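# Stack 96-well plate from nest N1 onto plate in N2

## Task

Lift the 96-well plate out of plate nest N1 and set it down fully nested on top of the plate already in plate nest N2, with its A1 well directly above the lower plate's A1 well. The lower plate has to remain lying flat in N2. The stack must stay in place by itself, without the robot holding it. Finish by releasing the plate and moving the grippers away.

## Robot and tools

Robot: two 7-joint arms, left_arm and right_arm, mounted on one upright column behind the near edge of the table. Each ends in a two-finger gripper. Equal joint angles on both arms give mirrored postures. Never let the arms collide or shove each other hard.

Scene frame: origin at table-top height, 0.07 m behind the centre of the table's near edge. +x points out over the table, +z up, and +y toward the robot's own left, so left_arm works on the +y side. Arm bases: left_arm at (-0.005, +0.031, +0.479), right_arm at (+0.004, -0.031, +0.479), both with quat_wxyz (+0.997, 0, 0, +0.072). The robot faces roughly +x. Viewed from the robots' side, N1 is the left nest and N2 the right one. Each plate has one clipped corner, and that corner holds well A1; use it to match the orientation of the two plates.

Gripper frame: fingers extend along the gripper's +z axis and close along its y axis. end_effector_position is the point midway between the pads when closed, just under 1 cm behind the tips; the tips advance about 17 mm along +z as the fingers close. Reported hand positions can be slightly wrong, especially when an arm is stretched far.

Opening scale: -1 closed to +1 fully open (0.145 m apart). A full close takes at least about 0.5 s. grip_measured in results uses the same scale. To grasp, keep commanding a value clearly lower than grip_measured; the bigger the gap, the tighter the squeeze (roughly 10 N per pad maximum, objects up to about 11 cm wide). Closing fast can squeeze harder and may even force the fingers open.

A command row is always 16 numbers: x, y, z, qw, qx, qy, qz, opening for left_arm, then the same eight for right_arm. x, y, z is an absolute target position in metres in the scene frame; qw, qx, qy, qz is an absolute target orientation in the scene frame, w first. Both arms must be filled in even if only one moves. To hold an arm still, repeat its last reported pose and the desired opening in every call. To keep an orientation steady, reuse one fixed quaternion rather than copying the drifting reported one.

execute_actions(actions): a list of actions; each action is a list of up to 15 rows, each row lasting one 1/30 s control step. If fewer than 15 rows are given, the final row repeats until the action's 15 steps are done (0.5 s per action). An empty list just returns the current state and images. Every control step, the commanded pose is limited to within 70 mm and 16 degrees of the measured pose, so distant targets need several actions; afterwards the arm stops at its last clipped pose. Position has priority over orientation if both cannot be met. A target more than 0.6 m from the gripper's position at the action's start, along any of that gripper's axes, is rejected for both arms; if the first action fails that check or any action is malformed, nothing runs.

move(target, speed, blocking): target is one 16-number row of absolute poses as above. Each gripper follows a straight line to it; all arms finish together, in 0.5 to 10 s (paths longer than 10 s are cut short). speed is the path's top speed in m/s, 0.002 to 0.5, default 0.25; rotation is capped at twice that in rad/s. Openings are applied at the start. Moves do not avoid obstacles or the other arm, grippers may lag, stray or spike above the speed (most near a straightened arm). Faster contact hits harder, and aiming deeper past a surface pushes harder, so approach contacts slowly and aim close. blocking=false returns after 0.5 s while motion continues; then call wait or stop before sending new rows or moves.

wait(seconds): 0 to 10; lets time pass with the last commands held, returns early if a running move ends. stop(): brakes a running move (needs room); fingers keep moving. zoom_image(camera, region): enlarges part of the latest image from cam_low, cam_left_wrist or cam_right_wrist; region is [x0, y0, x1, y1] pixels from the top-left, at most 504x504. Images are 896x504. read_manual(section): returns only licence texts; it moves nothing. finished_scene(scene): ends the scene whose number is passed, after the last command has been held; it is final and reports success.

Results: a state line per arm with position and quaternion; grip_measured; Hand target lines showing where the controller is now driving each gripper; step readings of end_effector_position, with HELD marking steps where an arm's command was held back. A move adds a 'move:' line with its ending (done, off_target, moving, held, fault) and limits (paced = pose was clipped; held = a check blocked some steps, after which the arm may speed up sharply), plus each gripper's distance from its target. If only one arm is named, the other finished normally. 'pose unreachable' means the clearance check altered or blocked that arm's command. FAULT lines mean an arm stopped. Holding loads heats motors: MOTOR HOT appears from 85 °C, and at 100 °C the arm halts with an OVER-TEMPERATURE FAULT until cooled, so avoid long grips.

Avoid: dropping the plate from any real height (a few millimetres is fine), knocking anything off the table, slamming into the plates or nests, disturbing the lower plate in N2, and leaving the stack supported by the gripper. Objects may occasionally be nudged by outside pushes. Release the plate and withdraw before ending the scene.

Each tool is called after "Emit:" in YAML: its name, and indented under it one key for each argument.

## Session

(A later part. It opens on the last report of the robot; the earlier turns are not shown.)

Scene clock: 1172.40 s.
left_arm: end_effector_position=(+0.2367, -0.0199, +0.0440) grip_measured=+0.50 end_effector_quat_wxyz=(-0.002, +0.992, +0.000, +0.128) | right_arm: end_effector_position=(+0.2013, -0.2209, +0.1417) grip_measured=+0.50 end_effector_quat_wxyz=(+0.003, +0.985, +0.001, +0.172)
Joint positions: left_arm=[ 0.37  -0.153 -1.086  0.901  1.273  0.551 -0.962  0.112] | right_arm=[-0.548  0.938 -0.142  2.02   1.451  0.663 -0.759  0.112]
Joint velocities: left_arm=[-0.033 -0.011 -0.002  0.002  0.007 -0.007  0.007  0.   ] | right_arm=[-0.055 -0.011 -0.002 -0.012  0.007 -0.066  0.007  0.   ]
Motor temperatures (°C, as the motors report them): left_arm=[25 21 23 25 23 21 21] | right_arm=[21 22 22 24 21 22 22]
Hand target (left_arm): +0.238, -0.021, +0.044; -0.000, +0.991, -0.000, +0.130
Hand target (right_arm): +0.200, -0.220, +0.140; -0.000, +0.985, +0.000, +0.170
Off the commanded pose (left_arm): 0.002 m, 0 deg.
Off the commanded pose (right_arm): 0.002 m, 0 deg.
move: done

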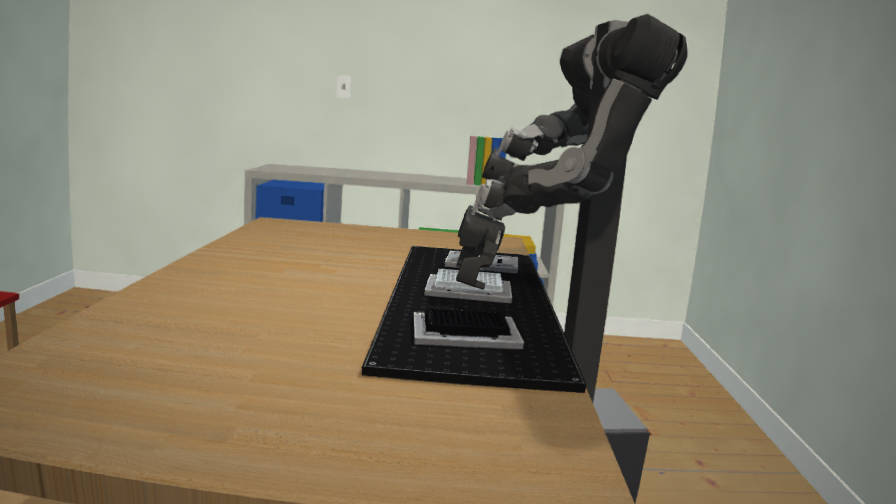

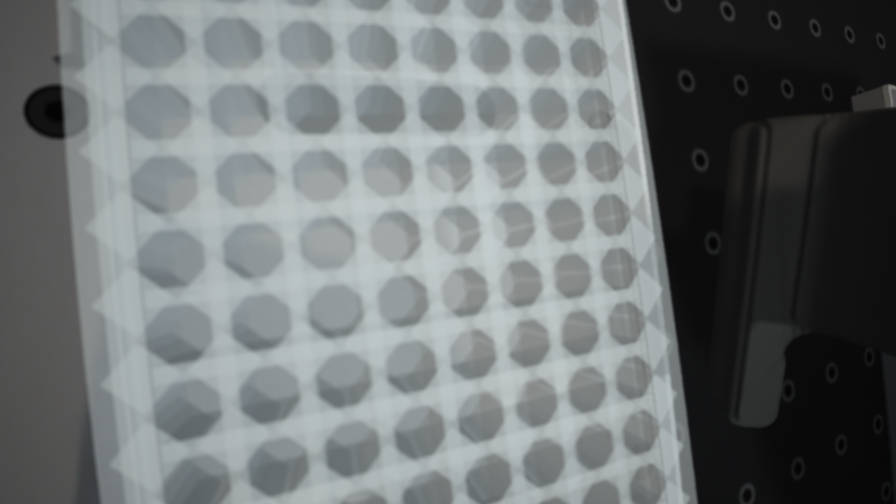

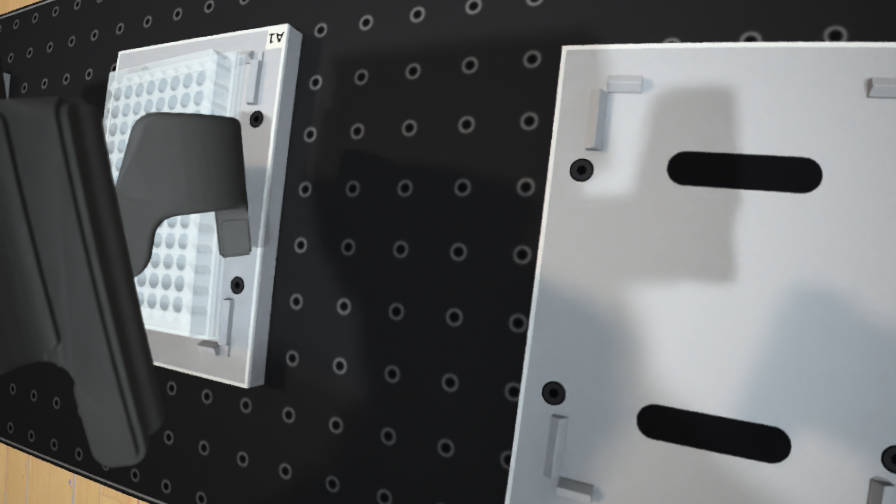

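Emit:
execute_actions:
  actions:
    - [[0.238,-0.022,0.0445,0,0.9914,0,0.1305,0.47,0.20,-0.22,0.14,0,0.985,0,0.17,0.5],[0.238,-0.022,0.0445,0,0.9914,0,0.1305,0.44,0.20,-0.22,0.14,0,0.985,0,0.17,0.5],[0.238,-0.022,0.0445,0,0.9914,0,0.1305,0.41,0.20,-0.22,0.14,0,0.985,0,0.17,0.5],[0.238,-0.022,0.0445,0,0.9914,0,0.1305,0.38,0.20,-0.22,0.14,0,0.985,0,0.17,0.5],[0.238,-0.022,0.0445,0,0.9914,0,0.1305,0.35,0.20,-0.22,0.14,0,0.985,0,0.17,0.5],[0.238,-0.022,0.0445,0,0.9914,0,0.1305,0.32,0.20,-0.22,0.14,0,0.985,0,0.17,0.5],[0.238,-0.022,0.0445,0,0.9914,0,0.1305,0.29,0.20,-0.22,0.14,0,0.985,0,0.17,0.5],[0.238,-0.022,0.0445,0,0.9914,0,0.1305,0.26,0.20,-0.22,0.14,0,0.985,0,0.17,0.5],[0.238,-0.022,0.0445,0,0.9914,0,0.1305,0.24,0.20,-0.22,0.14,0,0.985,0,0.17,0.5],[0.238,-0.022,0.0445,0,0.9914,0,0.1305,0.22,0.20,-0.22,0.14,0,0.985,0,0.17,0.5],[0.238,-0.022,0.0445,0,0.9914,0,0.1305,0.20,0.20,-0.22,0.14,0,0.985,0,0.17,0.5],[0.238,-0.022,0.0445,0,0.9914,0,0.1305,0.18,0.20,-0.22,0.14,0,0.985,0,0.17,0.5],[0.238,-0.022,0.0445,0,0.9914,0,0.1305,0.17,0.20,-0.22,0.14,0,0.985,0,0.17,0.5],[0.238,-0.022,0.0445,0,0.9914,0,0.1305,0.16,0.20,-0.22,0.14,0,0.985,0,0.17,0.5],[0.238,-0.022,0.0445,0,0.9914,0,0.1305,0.16,0.20,-0.22,0.14,0,0.985,0,0.17,0.5]]
    - [[0.238,-0.022,0.0445,0,0.9914,0,0.1305,0.16,0.20,-0.22,0.14,0,0.985,0,0.17,0.5]]

Scene clock: 1279.33 s.
left_arm: end_effector_position=(+0.2368, -0.0213, +0.0442) grip_measured=+0.16 end_effector_quat_wxyz=(-0.001, +0.992, -0.000, +0.128) | right_arm: end_effector_position=(+0.2013, -0.2210, +0.1416) grip_measured=+0.50 end_effector_quat_wxyz=(+0.003, +0.985, +0.001, +0.172)
Joint positions: left_arm=[ 0.37  -0.158 -1.086  0.897  1.271  0.55  -0.961  0.088] | right_arm=[-0.548  0.938 -0.142  2.019  1.451  0.663 -0.759  0.112]
Joint velocities: left_arm=[ 0.033 -0.033 -0.022 -0.007 -0.037  0.007  0.007 -0.   ] | right_arm=[ 0.011  0.055  0.007 -0.027 -0.022 -0.095  0.051 -0.   ]
Motor temperatures (°C, as the motors report them): left_arm=[25 22 22 25 23 21 21] | right_arm=[21 21 22 24 21 22 22]
Hand target (left_arm): +0.238, -0.022, +0.045; +0.000, +0.991, +0.000, +0.130
Hand target (right_arm): +0.200, -0.220, +0.140; +0.000, +0.985, +0.000, +0.170
Off the commanded pose (left_arm): 0.001 m, 0 deg.
Off the commanded pose (right_arm): 0.002 m, 0 deg.
Step readings (end_effector_position; steps 1 to 15: 1st action; 16 to 30: 2nd action):
0: left_arm (+0.2367, -0.0199, +0.0440) | right_arm (+0.2013, -0.2209, +0.1417)
1: left_arm (+0.2367, -0.0202, +0.0439) | right_arm (+0.2013, -0.2210, +0.1416)
2: left_arm (+0.2366, -0.0208, +0.0439) | right_arm (+0.2013, -0.2210, +0.1416)
4: left_arm (+0.2367, -0.0214, +0.0442) | right_arm (+0.2013, -0.2210, +0.1416)
8: left_arm (+0.2367, -0.0214, +0.0442) | right_arm (+0.2013, -0.2210, +0.1416)
15: left_arm (+0.2368, -0.0213, +0.0442) | right_arm (+0.2013, -0.2210, +0.1416)
16: left_arm (+0.2368, -0.0213, +0.0442) | right_arm (+0.2013, -0.2210, +0.1416)
17: left_arm (+0.2368, -0.0213, +0.0442) | right_arm (+0.2013, -0.2210, +0.1416)
19: left_arm (+0.2368, -0.0213, +0.0442) | right_arm (+0.2013, -0.2210, +0.1416)
23: left_arm (+0.2368, -0.0213, +0.0442) | right_arm (+0.2013, -0.2210, +0.1416)
30: end_effector_position above

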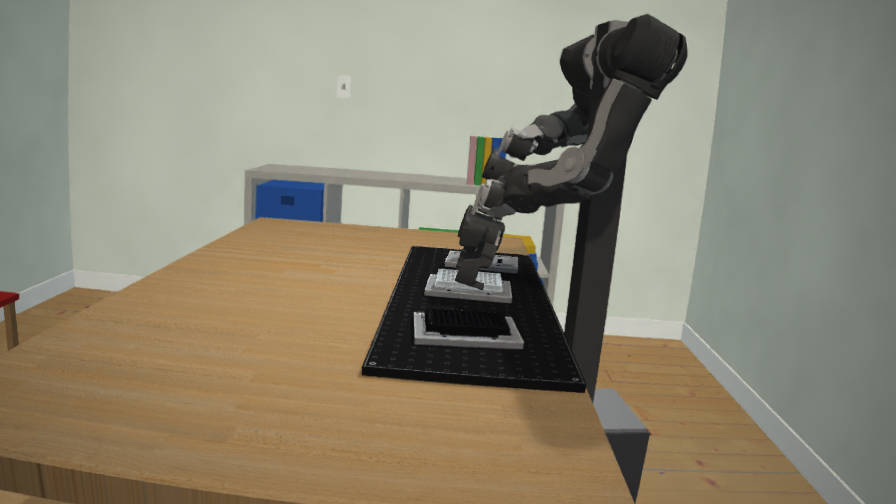

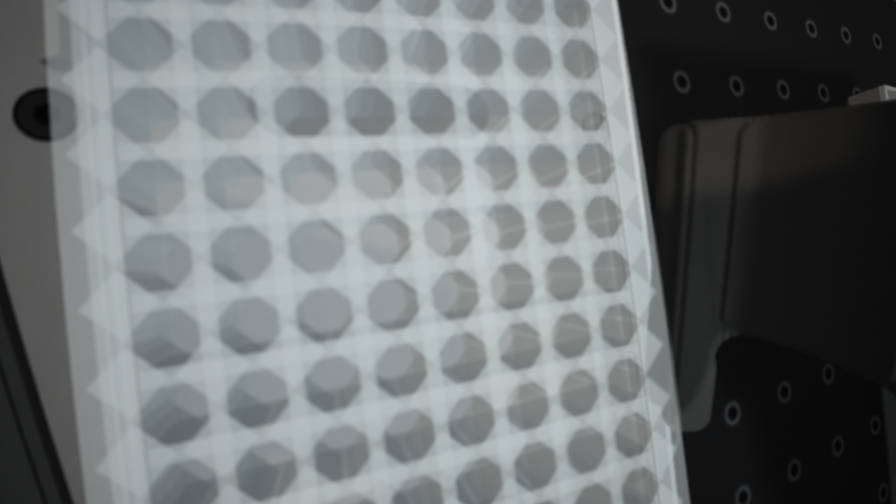

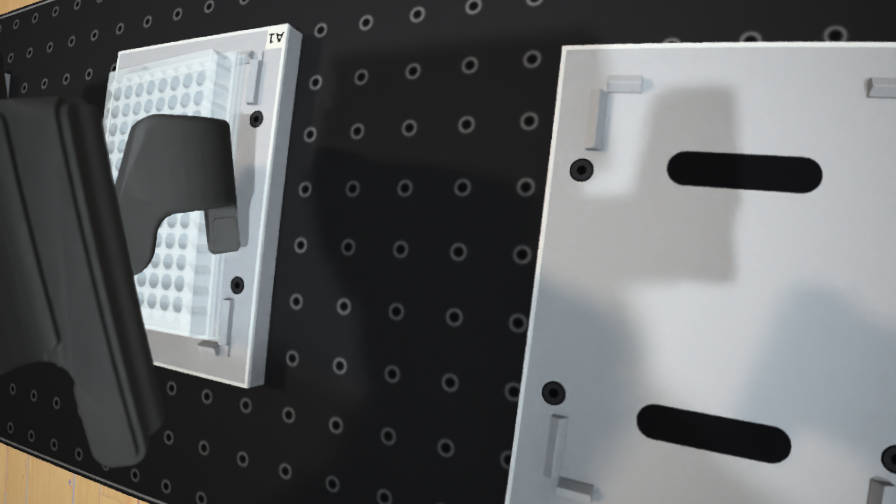

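Emit:
execute_actions:
  actions:
    - [[0.238,-0.0215,0.0445,0,0.9914,0,0.1305,0.16,0.20,-0.22,0.14,0,0.985,0,0.17,0.5],[0.238,-0.021,0.0445,0,0.9914,0,0.1305,0.16,0.20,-0.22,0.14,0,0.985,0,0.17,0.5],[0.238,-0.0205,0.0445,0,0.9914,0,0.1305,0.16,0.20,-0.22,0.14,0,0.985,0,0.17,0.5],[0.238,-0.020,0.0445,0,0.9914,0,0.1305,0.16,0.20,-0.22,0.14,0,0.985,0,0.17,0.5]]
    - [[0.238,-0.020,0.0445,0,0.9914,0,0.1305,0.16,0.20,-0.22,0.14,0,0.985,0,0.17,0.5]]

Scene clock: 1295.17 s.
left_arm: end_effector_position=(+0.2370, -0.0186, +0.0435) grip_measured=+0.16 end_effector_quat_wxyz=(-0.004, +0.992, +0.000, +0.129) | right_arm: end_effector_position=(+0.2013, -0.2210, +0.1416) grip_measured=+0.50 end_effector_quat_wxyz=(+0.003, +0.985, +0.001, +0.172)
Joint positions: left_arm=[ 0.37  -0.152 -1.086  0.899  1.271  0.55  -0.961  0.088] | right_arm=[-0.548  0.938 -0.142  2.019  1.451  0.663 -0.759  0.112]
Joint velocities: left_arm=[ 0.055  0.033  0.012 -0.007  0.037 -0.022 -0.007  0.   ] | right_arm=[ 0.011 -0.033 -0.002 -0.007 -0.051  0.022 -0.022  0.   ]
Motor temperatures (°C, as the motors report them): left_arm=[25 22 22 25 23 21 21] | right_arm=[21 21 22 24 21 22 22]
Hand target (left_arm): +0.238, -0.020, +0.045; -0.000, +0.991, +0.000, +0.131
Hand target (right_arm): +0.200, -0.220, +0.140; +0.000, +0.985, +0.000, +0.170
Off the commanded pose (left_arm): 0.002 m, 0 deg.
Off the commanded pose (right_arm): 0.002 m, 0 deg.
Step readings (end_effector_position; steps 1 to 15: 1st action; 16 to 30: 2nd action):
0: left_arm (+0.2368, -0.0213, +0.0442) | right_arm (+0.2013, -0.2210, +0.1416)
1: left_arm (+0.2368, -0.0213, +0.0442) | right_arm (+0.2013, -0.2210, +0.1416)
2: left_arm (+0.2368, -0.0213, +0.0442) | right_arm (+0.2013, -0.2210, +0.1416)
4: left_arm (+0.2370, -0.0201, +0.0440) | right_arm (+0.2013, -0.2210, +0.1416)
8: left_arm (+0.2370, -0.0186, +0.0435) | right_arm (+0.2013, -0.2210, +0.1416)
15: left_arm (+0.2370, -0.0186, +0.0435) | right_arm (+0.2013, -0.2210, +0.1416)
16: left_arm (+0.2370, -0.0186, +0.0435) | right_arm (+0.2013, -0.2210, +0.1416)
17: left_arm (+0.2370, -0.0186, +0.0435) | right_arm (+0.2013, -0.2210, +0.1416)
19: left_arm (+0.2370, -0.0186, +0.0435) | right_arm (+0.2013, -0.2210, +0.1416)
23: left_arm (+0.2370, -0.0186, +0.0435) | right_arm (+0.2013, -0.2210, +0.1416)
30: end_effector_position above

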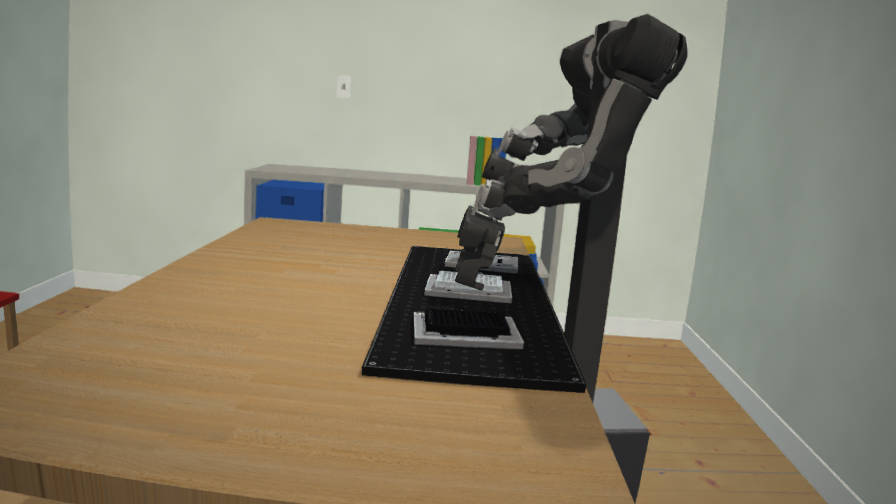

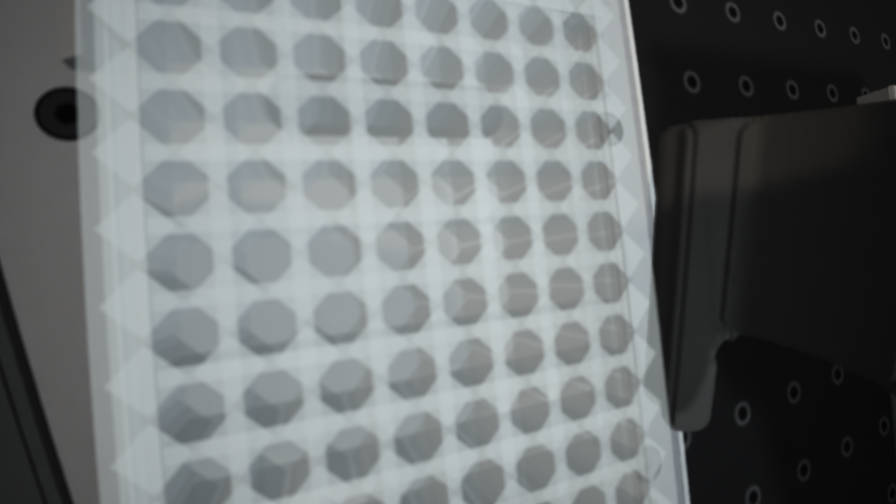

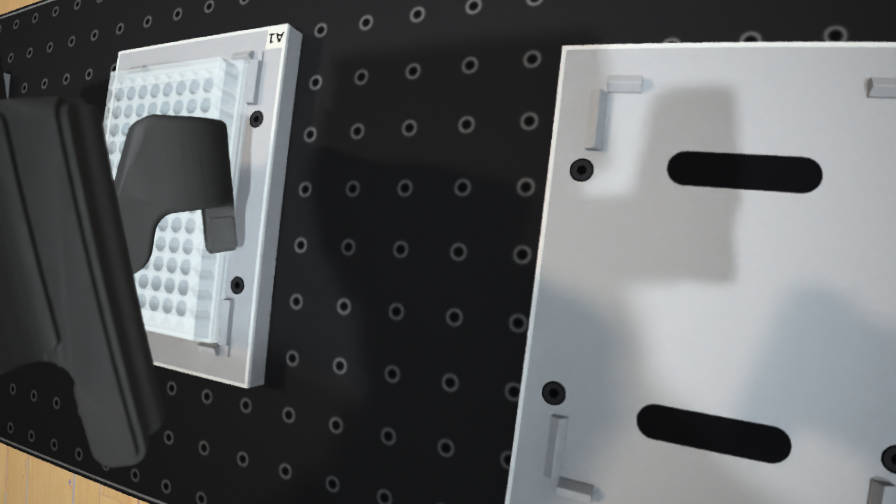

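Emit:
zoom_image:
  camera: "cam_right_wrist"
  region: [90, 20, 330, 400]

Emit:
zoom_image:
  camera: "cam_low"
  region: [410, 240, 530, 320]

Region (90, 20, 330, 400) of cam_right_wrist's 896x504 image, scaled by 1.326, with more detail than that image has; it fills the left 318 columns of this view, and the rest is white.

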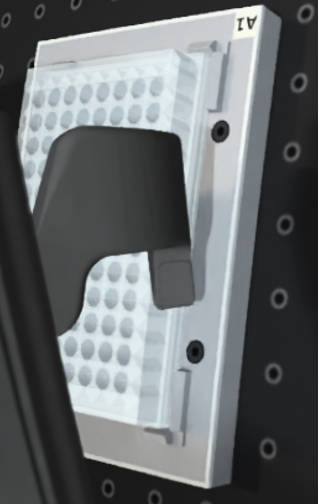

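Region (410, 240, 530, 320) of cam_low's 896x504 image, scaled by 4.200, with more detail than that image has.

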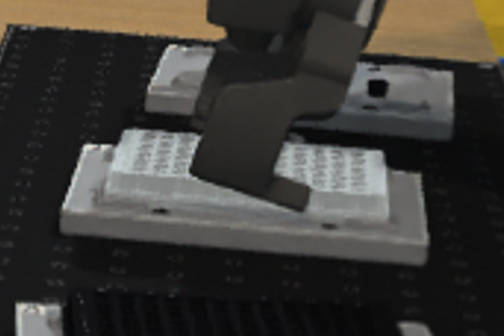

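Emit:
execute_actions:
  actions:
    - [[0.238,-0.020,0.0445,0,0.9914,0,0.1305,0.15,0.20,-0.22,0.14,0,0.985,0,0.17,0.5],[0.238,-0.020,0.0445,0,0.9914,0,0.1305,0.14,0.20,-0.22,0.14,0,0.985,0,0.17,0.5],[0.238,-0.020,0.0445,0,0.9914,0,0.1305,0.13,0.20,-0.22,0.14,0,0.985,0,0.17,0.5],[0.238,-0.020,0.0445,0,0.9914,0,0.1305,0.12,0.20,-0.22,0.14,0,0.985,0,0.17,0.5],[0.238,-0.020,0.0445,0,0.9914,0,0.1305,0.11,0.20,-0.22,0.14,0,0.985,0,0.17,0.5],[0.238,-0.020,0.0445,0,0.9914,0,0.1305,0.10,0.20,-0.22,0.14,0,0.985,0,0.17,0.5],[0.238,-0.020,0.0445,0,0.9914,0,0.1305,0.09,0.20,-0.22,0.14,0,0.985,0,0.17,0.5],[0.238,-0.020,0.0445,0,0.9914,0,0.1305,0.08,0.20,-0.22,0.14,0,0.985,0,0.17,0.5],[0.238,-0.020,0.0445,0,0.9914,0,0.1305,0.07,0.20,-0.22,0.14,0,0.985,0,0.17,0.5],[0.238,-0.020,0.0445,0,0.9914,0,0.1305,0.06,0.20,-0.22,0.14,0,0.985,0,0.17,0.5],[0.238,-0.020,0.0445,0,0.9914,0,0.1305,0.05,0.20,-0.22,0.14,0,0.985,0,0.17,0.5],[0.238,-0.020,0.0445,0,0.9914,0,0.1305,0.04,0.20,-0.22,0.14,0,0.985,0,0.17,0.5],[0.238,-0.020,0.0445,0,0.9914,0,0.1305,0.03,0.20,-0.22,0.14,0,0.985,0,0.17,0.5],[0.238,-0.020,0.0445,0,0.9914,0,0.1305,0.02,0.20,-0.22,0.14,0,0.985,0,0.17,0.5],[0.238,-0.020,0.0445,0,0.9914,0,0.1305,0.01,0.20,-0.22,0.14,0,0.985,0,0.17,0.5]]
    - [[0.238,-0.020,0.0445,0,0.9914,0,0.1305,0.0,0.20,-0.22,0.14,0,0.985,0,0.17,0.5]]

Scene clock: 1341.93 s.
left_arm: end_effector_position=(+0.2371, -0.0190, +0.0437) grip_measured=+0.11 end_effector_quat_wxyz=(-0.003, +0.992, +0.000, +0.129) | right_arm: end_effector_position=(+0.2013, -0.2210, +0.1416) grip_measured=+0.50 end_effector_quat_wxyz=(+0.003, +0.985, +0.001, +0.172)
Joint positions: left_arm=[ 0.37  -0.152 -1.086  0.9    1.271  0.55  -0.96   0.084] | right_arm=[-0.548  0.938 -0.142  2.019  1.451  0.663 -0.759  0.112]
Joint velocities: left_arm=[ 0.033 -0.011 -0.002 -0.012  0.081 -0.037  0.007 -0.   ] | right_arm=[ 0.011  0.121 -0.002  0.002 -0.007 -0.022 -0.037  0.   ]
Motor temperatures (°C, as the motors report them): left_arm=[25 22 22 26 23 21 21] | right_arm=[21 21 22 24 21 22 22]
Hand target (left_arm): +0.238, -0.020, +0.045; -0.000, +0.991, +0.000, +0.131
Hand target (right_arm): +0.200, -0.220, +0.140; +0.000, +0.985, +0.000, +0.170
Off the commanded pose (left_arm): 0.002 m, 0 deg.
Off the commanded pose (right_arm): 0.002 m, 0 deg.
Step readings (end_effector_position; steps 1 to 15: 1st action; 16 to 30: 2nd action):
0: left_arm (+0.2370, -0.0186, +0.0435) | right_arm (+0.2013, -0.2210, +0.1416)
1: left_arm (+0.2370, -0.0186, +0.0435) | right_arm (+0.2013, -0.2210, +0.1416)
2: left_arm (+0.2370, -0.0186, +0.0435) | right_arm (+0.2013, -0.2210, +0.1416)
4: left_arm (+0.2371, -0.0188, +0.0435) | right_arm (+0.2013, -0.2210, +0.1416)
8: left_arm (+0.2371, -0.0190, +0.0437) | right_arm (+0.2013, -0.2210, +0.1416)
15: left_arm (+0.2371, -0.0190, +0.0437) | right_arm (+0.2013, -0.2210, +0.1416)
16: left_arm (+0.2371, -0.0190, +0.0437) | right_arm (+0.2013, -0.2210, +0.1416)
17: left_arm (+0.2371, -0.0190, +0.0437) | right_arm (+0.2013, -0.2210, +0.1416)
19: left_arm (+0.2371, -0.0190, +0.0437) | right_arm (+0.2013, -0.2210, +0.1416)
23: left_arm (+0.2371, -0.0190, +0.0437) | right_arm (+0.2013, -0.2210, +0.1416)
30: end_effector_position above

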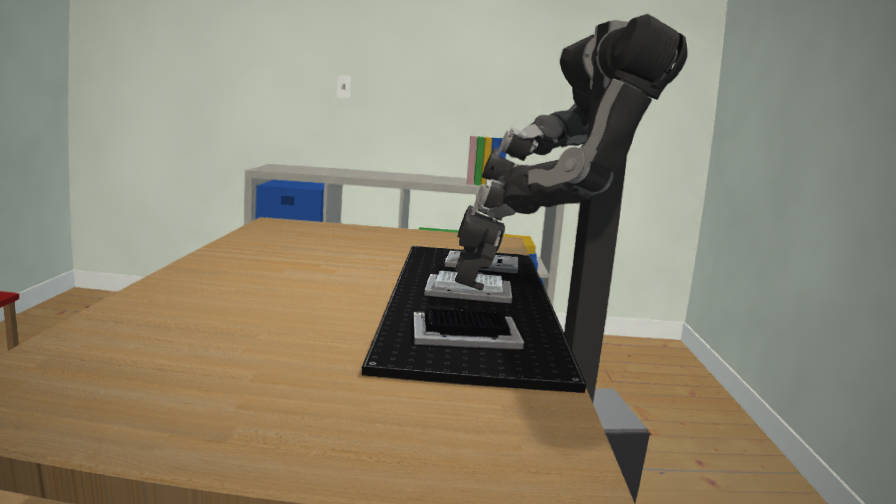

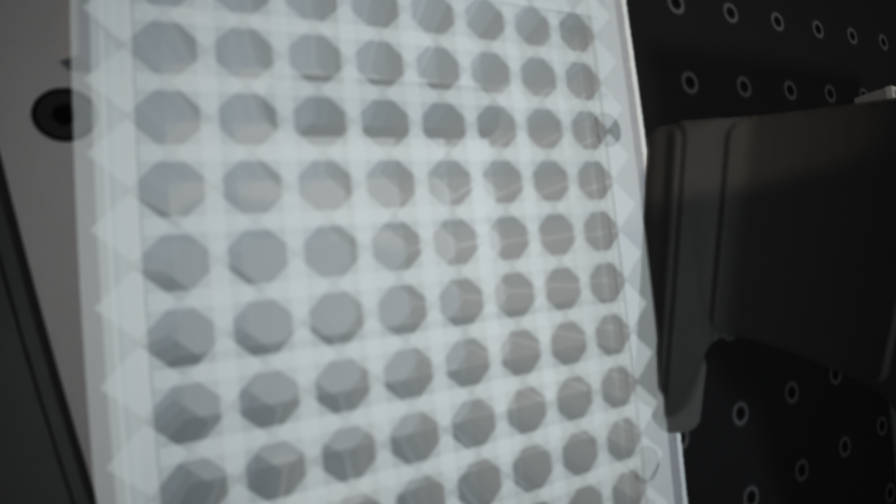

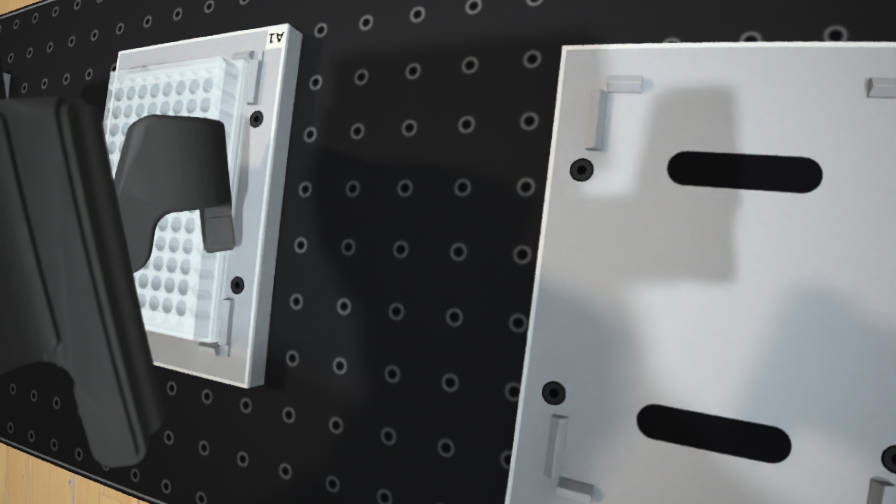

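Emit:
execute_actions:
  actions:
    - [[0.238,-0.0203,0.0445,0,0.9914,0,0.1305,0.0,0.20,-0.22,0.14,0,0.985,0,0.17,0.5],[0.238,-0.0206,0.0445,0,0.9914,0,0.1305,0.0,0.20,-0.22,0.14,0,0.985,0,0.17,0.5],[0.238,-0.0209,0.0445,0,0.9914,0,0.1305,0.0,0.20,-0.22,0.14,0,0.985,0,0.17,0.5],[0.238,-0.0212,0.0445,0,0.9914,0,0.1305,0.0,0.20,-0.22,0.14,0,0.985,0,0.17,0.5]]
    - [[0.238,-0.0212,0.0445,0,0.9914,0,0.1305,0.0,0.20,-0.22,0.14,0,0.985,0,0.17,0.5]]

Scene clock: 1375.80 s.
left_arm: end_effector_position=(+0.2371, -0.0196, +0.0439) grip_measured=+0.10 end_effector_quat_wxyz=(-0.002, +0.992, +0.000, +0.129) | right_arm: end_effector_position=(+0.2012, -0.2209, +0.1416) grip_measured=+0.50 end_effector_quat_wxyz=(+0.003, +0.985, +0.001, +0.172)
Joint positions: left_arm=[ 0.37  -0.153 -1.086  0.9    1.271  0.55  -0.96   0.083] | right_arm=[-0.548  0.937 -0.142  2.019  1.451  0.663 -0.759  0.112]
Joint velocities: left_arm=[-0.033  0.011 -0.002  0.007 -0.007 -0.066 -0.066 -0.   ] | right_arm=[-0.055  0.055  0.007  0.012 -0.022 -0.051  0.022 -0.   ]
Motor temperatures (°C, as the motors report them): left_arm=[25 22 22 26 23 21 21] | right_arm=[21 21 22 24 21 22 22]
Hand target (left_arm): +0.238, -0.021, +0.045; +0.000, +0.991, -0.000, +0.130
Hand target (right_arm): +0.200, -0.220, +0.140; -0.000, +0.985, -0.000, +0.170
Off the commanded pose (left_arm): 0.002 m, 0 deg.
Off the commanded pose (right_arm): 0.002 m, 0 deg.
Step readings (end_effector_position; steps 1 to 15: 1st action; 16 to 30: 2nd action):
0: left_arm (+0.2371, -0.0190, +0.0437) | right_arm (+0.2013, -0.2210, +0.1416)
1: left_arm (+0.2371, -0.0190, +0.0437) | right_arm (+0.2013, -0.2210, +0.1416)
2: left_arm (+0.2371, -0.0192, +0.0438) | right_arm (+0.2013, -0.2210, +0.1416)
4: left_arm (+0.2371, -0.0193, +0.0439) | right_arm (+0.2013, -0.2210, +0.1416)
8: left_arm (+0.2371, -0.0196, +0.0439) | right_arm (+0.2013, -0.2210, +0.1416)
15: left_arm (+0.2371, -0.0196, +0.0439) | right_arm (+0.2013, -0.2210, +0.1416)
16: left_arm (+0.2371, -0.0196, +0.0439) | right_arm (+0.2013, -0.2210, +0.1416)
17: left_arm (+0.2371, -0.0196, +0.0439) | right_arm (+0.2013, -0.2210, +0.1416)
19: left_arm (+0.2371, -0.0196, +0.0439) | right_arm (+0.2013, -0.2210, +0.1416)
23: left_arm (+0.2371, -0.0196, +0.0439) | right_arm (+0.2012, -0.2209, +0.1416)
30: end_effector_position above

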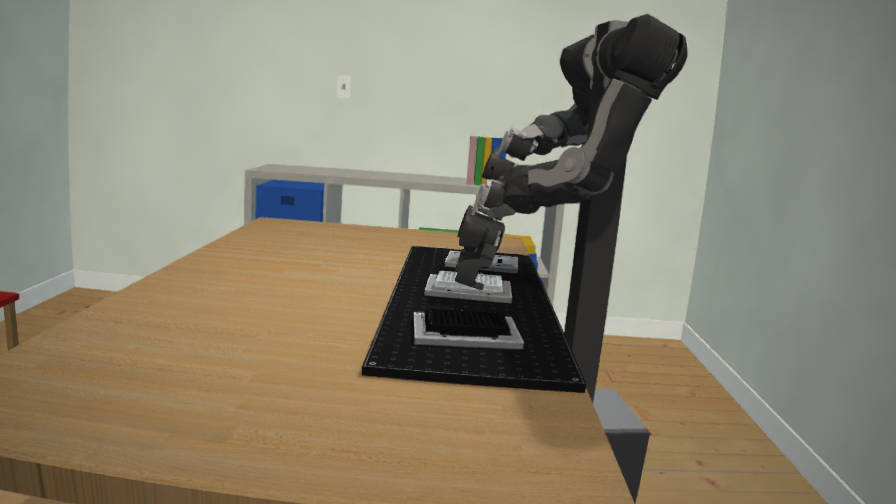

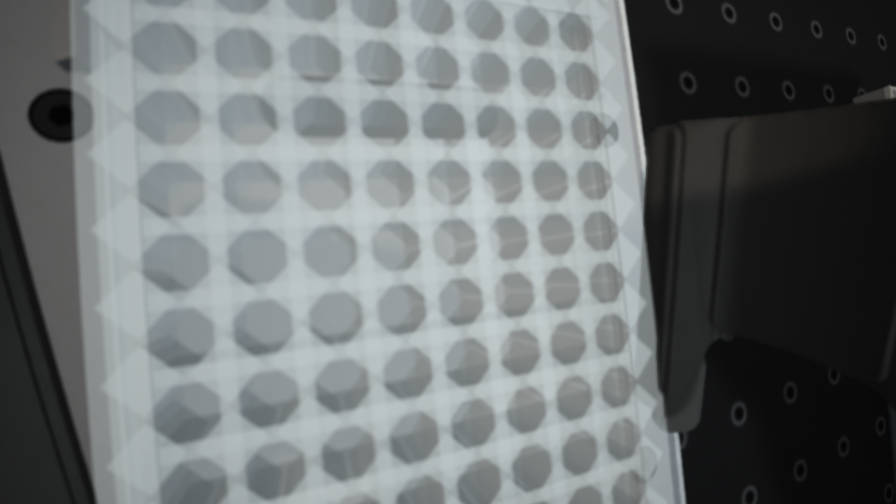

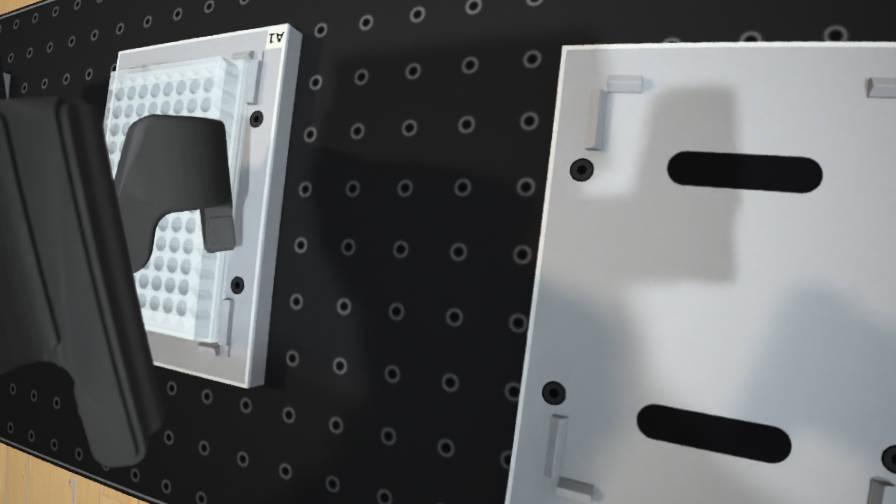

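Emit:
zoom_image:
  camera: "cam_right_wrist"
  region: [150, 150, 290, 370]

Region (150, 150, 290, 370) of cam_right_wrist's 896x504 image, scaled by 2.291, with more detail than that image has; it fills the left 321 columns of this view, and the rest is white.

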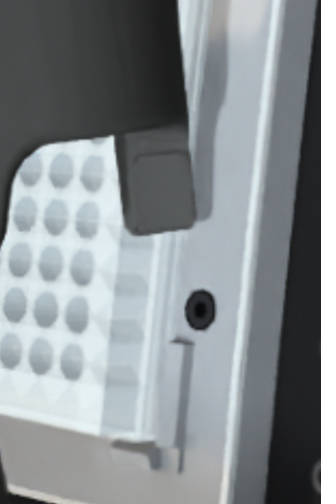

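Emit:
execute_actions:
  actions:
    - [[0.238,-0.0206,0.0445,0,0.9914,0,0.1305,-0.02,0.20,-0.22,0.14,0,0.985,0,0.17,0.5],[0.238,-0.0206,0.0445,0,0.9914,0,0.1305,-0.04,0.20,-0.22,0.14,0,0.985,0,0.17,0.5],[0.238,-0.0206,0.0445,0,0.9914,0,0.1305,-0.06,0.20,-0.22,0.14,0,0.985,0,0.17,0.5],[0.238,-0.0206,0.0445,0,0.9914,0,0.1305,-0.08,0.20,-0.22,0.14,0,0.985,0,0.17,0.5],[0.238,-0.0206,0.0445,0,0.9914,0,0.1305,-0.10,0.20,-0.22,0.14,0,0.985,0,0.17,0.5],[0.238,-0.0206,0.0445,0,0.9914,0,0.1305,-0.12,0.20,-0.22,0.14,0,0.985,0,0.17,0.5],[0.238,-0.0206,0.0445,0,0.9914,0,0.1305,-0.14,0.20,-0.22,0.14,0,0.985,0,0.17,0.5],[0.238,-0.0206,0.0445,0,0.9914,0,0.1305,-0.16,0.20,-0.22,0.14,0,0.985,0,0.17,0.5],[0.238,-0.0206,0.0445,0,0.9914,0,0.1305,-0.18,0.20,-0.22,0.14,0,0.985,0,0.17,0.5],[0.238,-0.0206,0.0445,0,0.9914,0,0.1305,-0.20,0.20,-0.22,0.14,0,0.985,0,0.17,0.5],[0.238,-0.0206,0.0445,0,0.9914,0,0.1305,-0.22,0.20,-0.22,0.14,0,0.985,0,0.17,0.5],[0.238,-0.0206,0.0445,0,0.9914,0,0.1305,-0.22,0.20,-0.22,0.14,0,0.985,0,0.17,0.5]]
    - [[0.238,-0.0206,0.0445,0,0.9914,0,0.1305,-0.22,0.20,-0.22,0.14,0,0.985,0,0.17,0.5]]

Scene clock: 1402.73 s.
left_arm: end_effector_position=(+0.2371, -0.0196, +0.0439) grip_measured=+0.10 end_effector_quat_wxyz=(-0.002, +0.992, +0.000, +0.129) | right_arm: end_effector_position=(+0.2012, -0.2209, +0.1416) grip_measured=+0.50 end_effector_quat_wxyz=(+0.003, +0.985, +0.001, +0.172)
Joint positions: left_arm=[ 0.37  -0.153 -1.086  0.9    1.271  0.55  -0.96   0.083] | right_arm=[-0.548  0.937 -0.142  2.019  1.451  0.663 -0.759  0.112]
Joint velocities: left_arm=[-0.077  0.033 -0.012 -0.002  0.037  0.022 -0.037 -0.   ] | right_arm=[-0.033 -0.011 -0.002 -0.017  0.022  0.081 -0.022 -0.   ]
Motor temperatures (°C, as the motors report them): left_arm=[25 22 22 25 23 21 21] | right_arm=[21 21 22 24 21 22 22]
Hand target (left_arm): +0.238, -0.021, +0.045; -0.000, +0.991, -0.000, +0.131
Hand target (right_arm): +0.200, -0.220, +0.140; +0.000, +0.985, +0.000, +0.170
Off the commanded pose (left_arm): 0.001 m, 0 deg.
Off the commanded pose (right_arm): 0.002 m, 0 deg.
Step readings (end_effector_position; steps 1 to 15: 1st action; 16 to 30: 2nd action):
0: left_arm (+0.2371, -0.0196, +0.0439) | right_arm (+0.2012, -0.2209, +0.1416)
1: left_arm (+0.2371, -0.0196, +0.0439) | right_arm (+0.2012, -0.2209, +0.1416)
2: left_arm (+0.2371, -0.0196, +0.0439) | right_arm (+0.2012, -0.2209, +0.1416)
4: left_arm (+0.2371, -0.0196, +0.0439) | right_arm (+0.2012, -0.2209, +0.1416)
8: left_arm (+0.2371, -0.0196, +0.0439) | right_arm (+0.2012, -0.2209, +0.1416)
15: left_arm (+0.2371, -0.0196, +0.0439) | right_arm (+0.2012, -0.2209, +0.1416)
16: left_arm (+0.2371, -0.0196, +0.0439) | right_arm (+0.2012, -0.2209, +0.1416)
17: left_arm (+0.2371, -0.0196, +0.0439) | right_arm (+0.2012, -0.2209, +0.1416)
19: left_arm (+0.2371, -0.0196, +0.0439) | right_arm (+0.2012, -0.2209, +0.1416)
23: left_arm (+0.2371, -0.0196, +0.0439) | right_arm (+0.2012, -0.2209, +0.1416)
30: end_effector_position above

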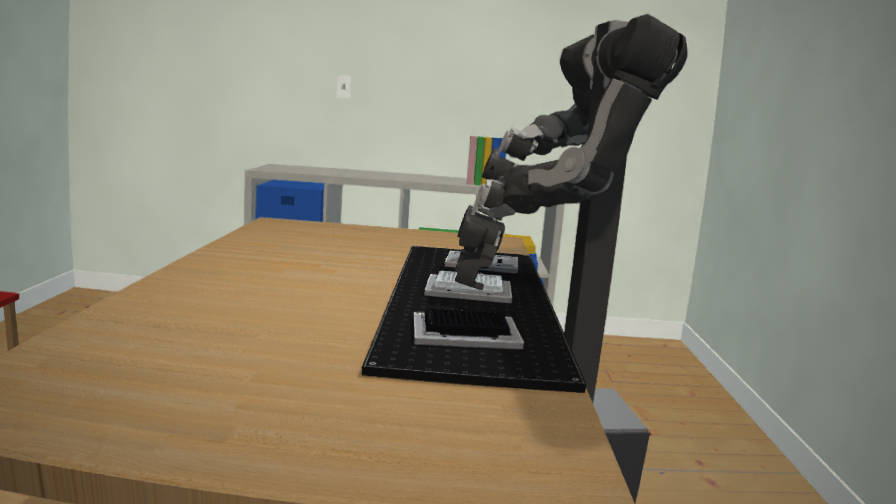

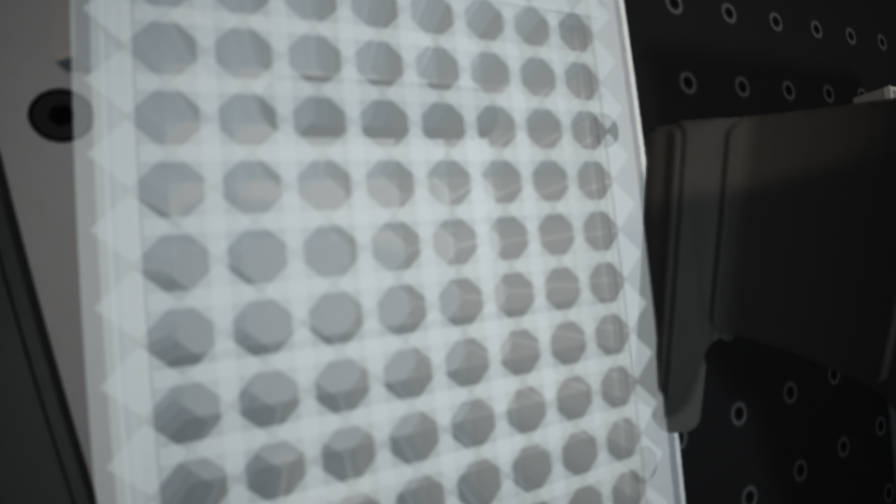

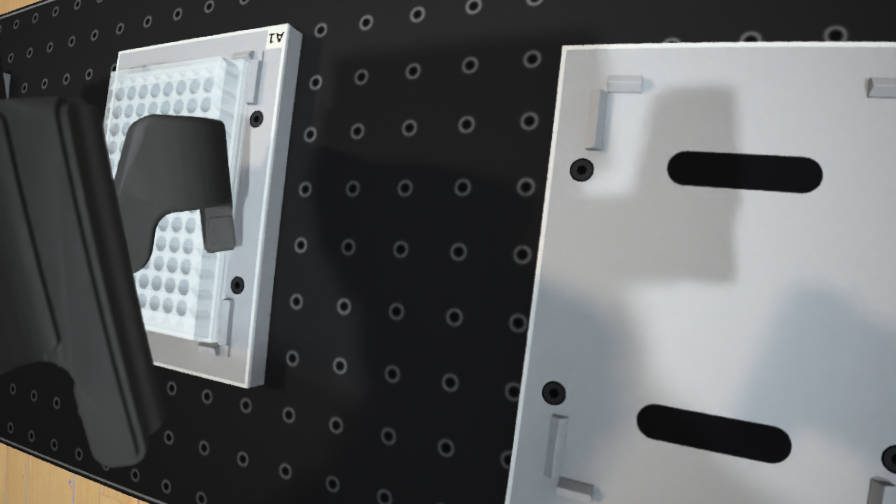

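Emit:
zoom_image:
  camera: "cam_left_wrist"
  region: [100, 200, 400, 500]

Emit:
zoom_image:
  camera: "cam_left_wrist"
  region: [400, 200, 700, 500]

Region (100, 200, 400, 500) of cam_left_wrist's 896x504 image, scaled by 1.680, with more detail than that image has.

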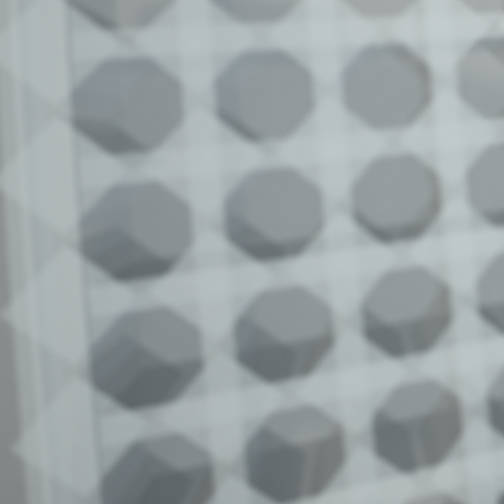

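Region (400, 200, 700, 500) of cam_left_wrist's 896x504 image, scaled by 1.680, with more detail than that image has.

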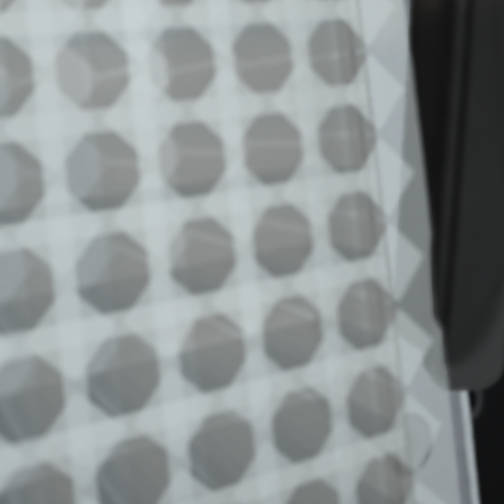

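Emit:
move:
  target: [0.238,-0.0206,0.056,0,0.9914,0,0.1305,-0.22,0.20,-0.22,0.14,0,0.985,0,0.17,0.5]
  speed: 0.01

Scene clock: 1463.13 s.
left_arm: end_effector_position=(+0.2385, -0.0211, +0.0558) grip_measured=+0.10 end_effector_quat_wxyz=(+0.001, +0.991, +0.000, +0.132) | right_arm: end_effector_position=(+0.2012, -0.2209, +0.1416) grip_measured=+0.50 end_effector_quat_wxyz=(+0.003, +0.985, +0.001, +0.172)
Joint positions: left_arm=[ 0.369 -0.133 -1.085  0.979  1.307  0.569 -1.017  0.083] | right_arm=[-0.548  0.937 -0.142  2.019  1.451  0.663 -0.759  0.112]
Joint velocities: left_arm=[-0.077  0.011  0.007 -0.017 -0.037 -0.051 -0.022  0.   ] | right_arm=[ 0.055 -0.011 -0.007 -0.022 -0.022 -0.022 -0.081 -0.   ]
Motor temperatures (°C, as the motors report them): left_arm=[25 22 22 26 23 21 21] | right_arm=[21 21 22 24 21 22 22]
Hand target (left_arm): +0.238, -0.020, +0.056; -0.000, +0.991, +0.000, +0.131
Hand target (right_arm): +0.200, -0.220, +0.140; +0.000, +0.985, +0.000, +0.170
Off the commanded pose (left_arm): 0.001 m, 0 deg.
Off the commanded pose (right_arm): 0.002 m, 0 deg.
move: done

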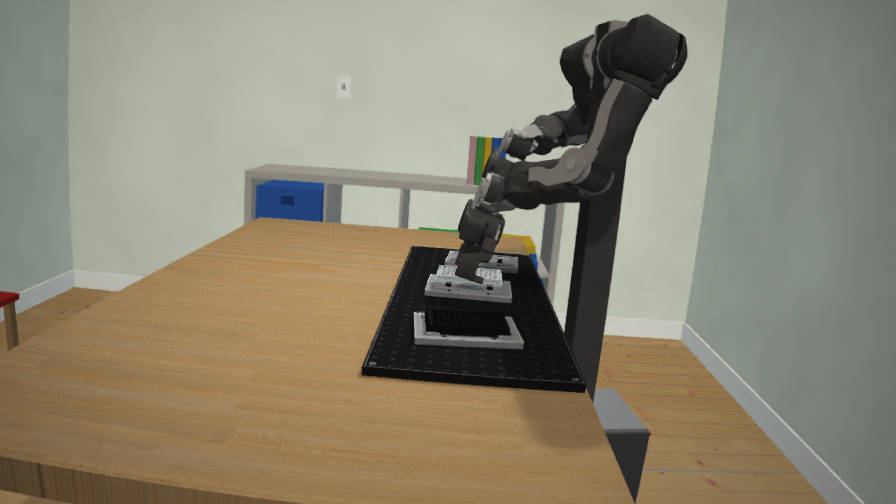

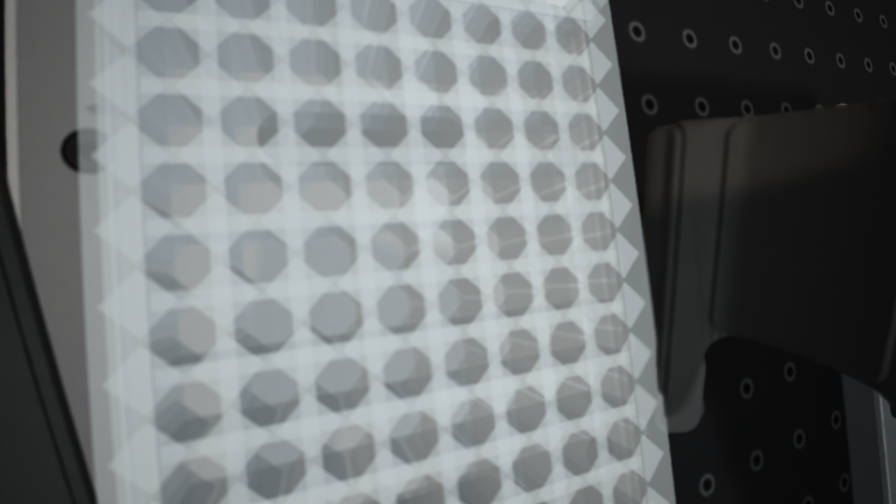

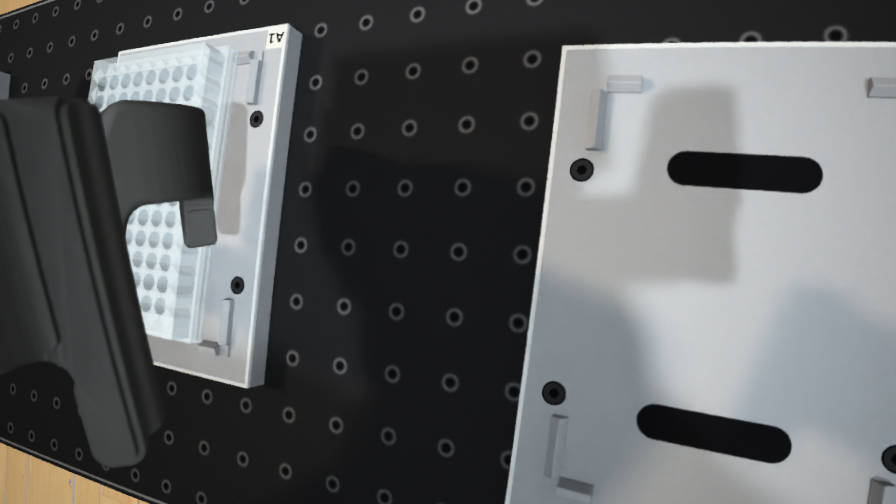

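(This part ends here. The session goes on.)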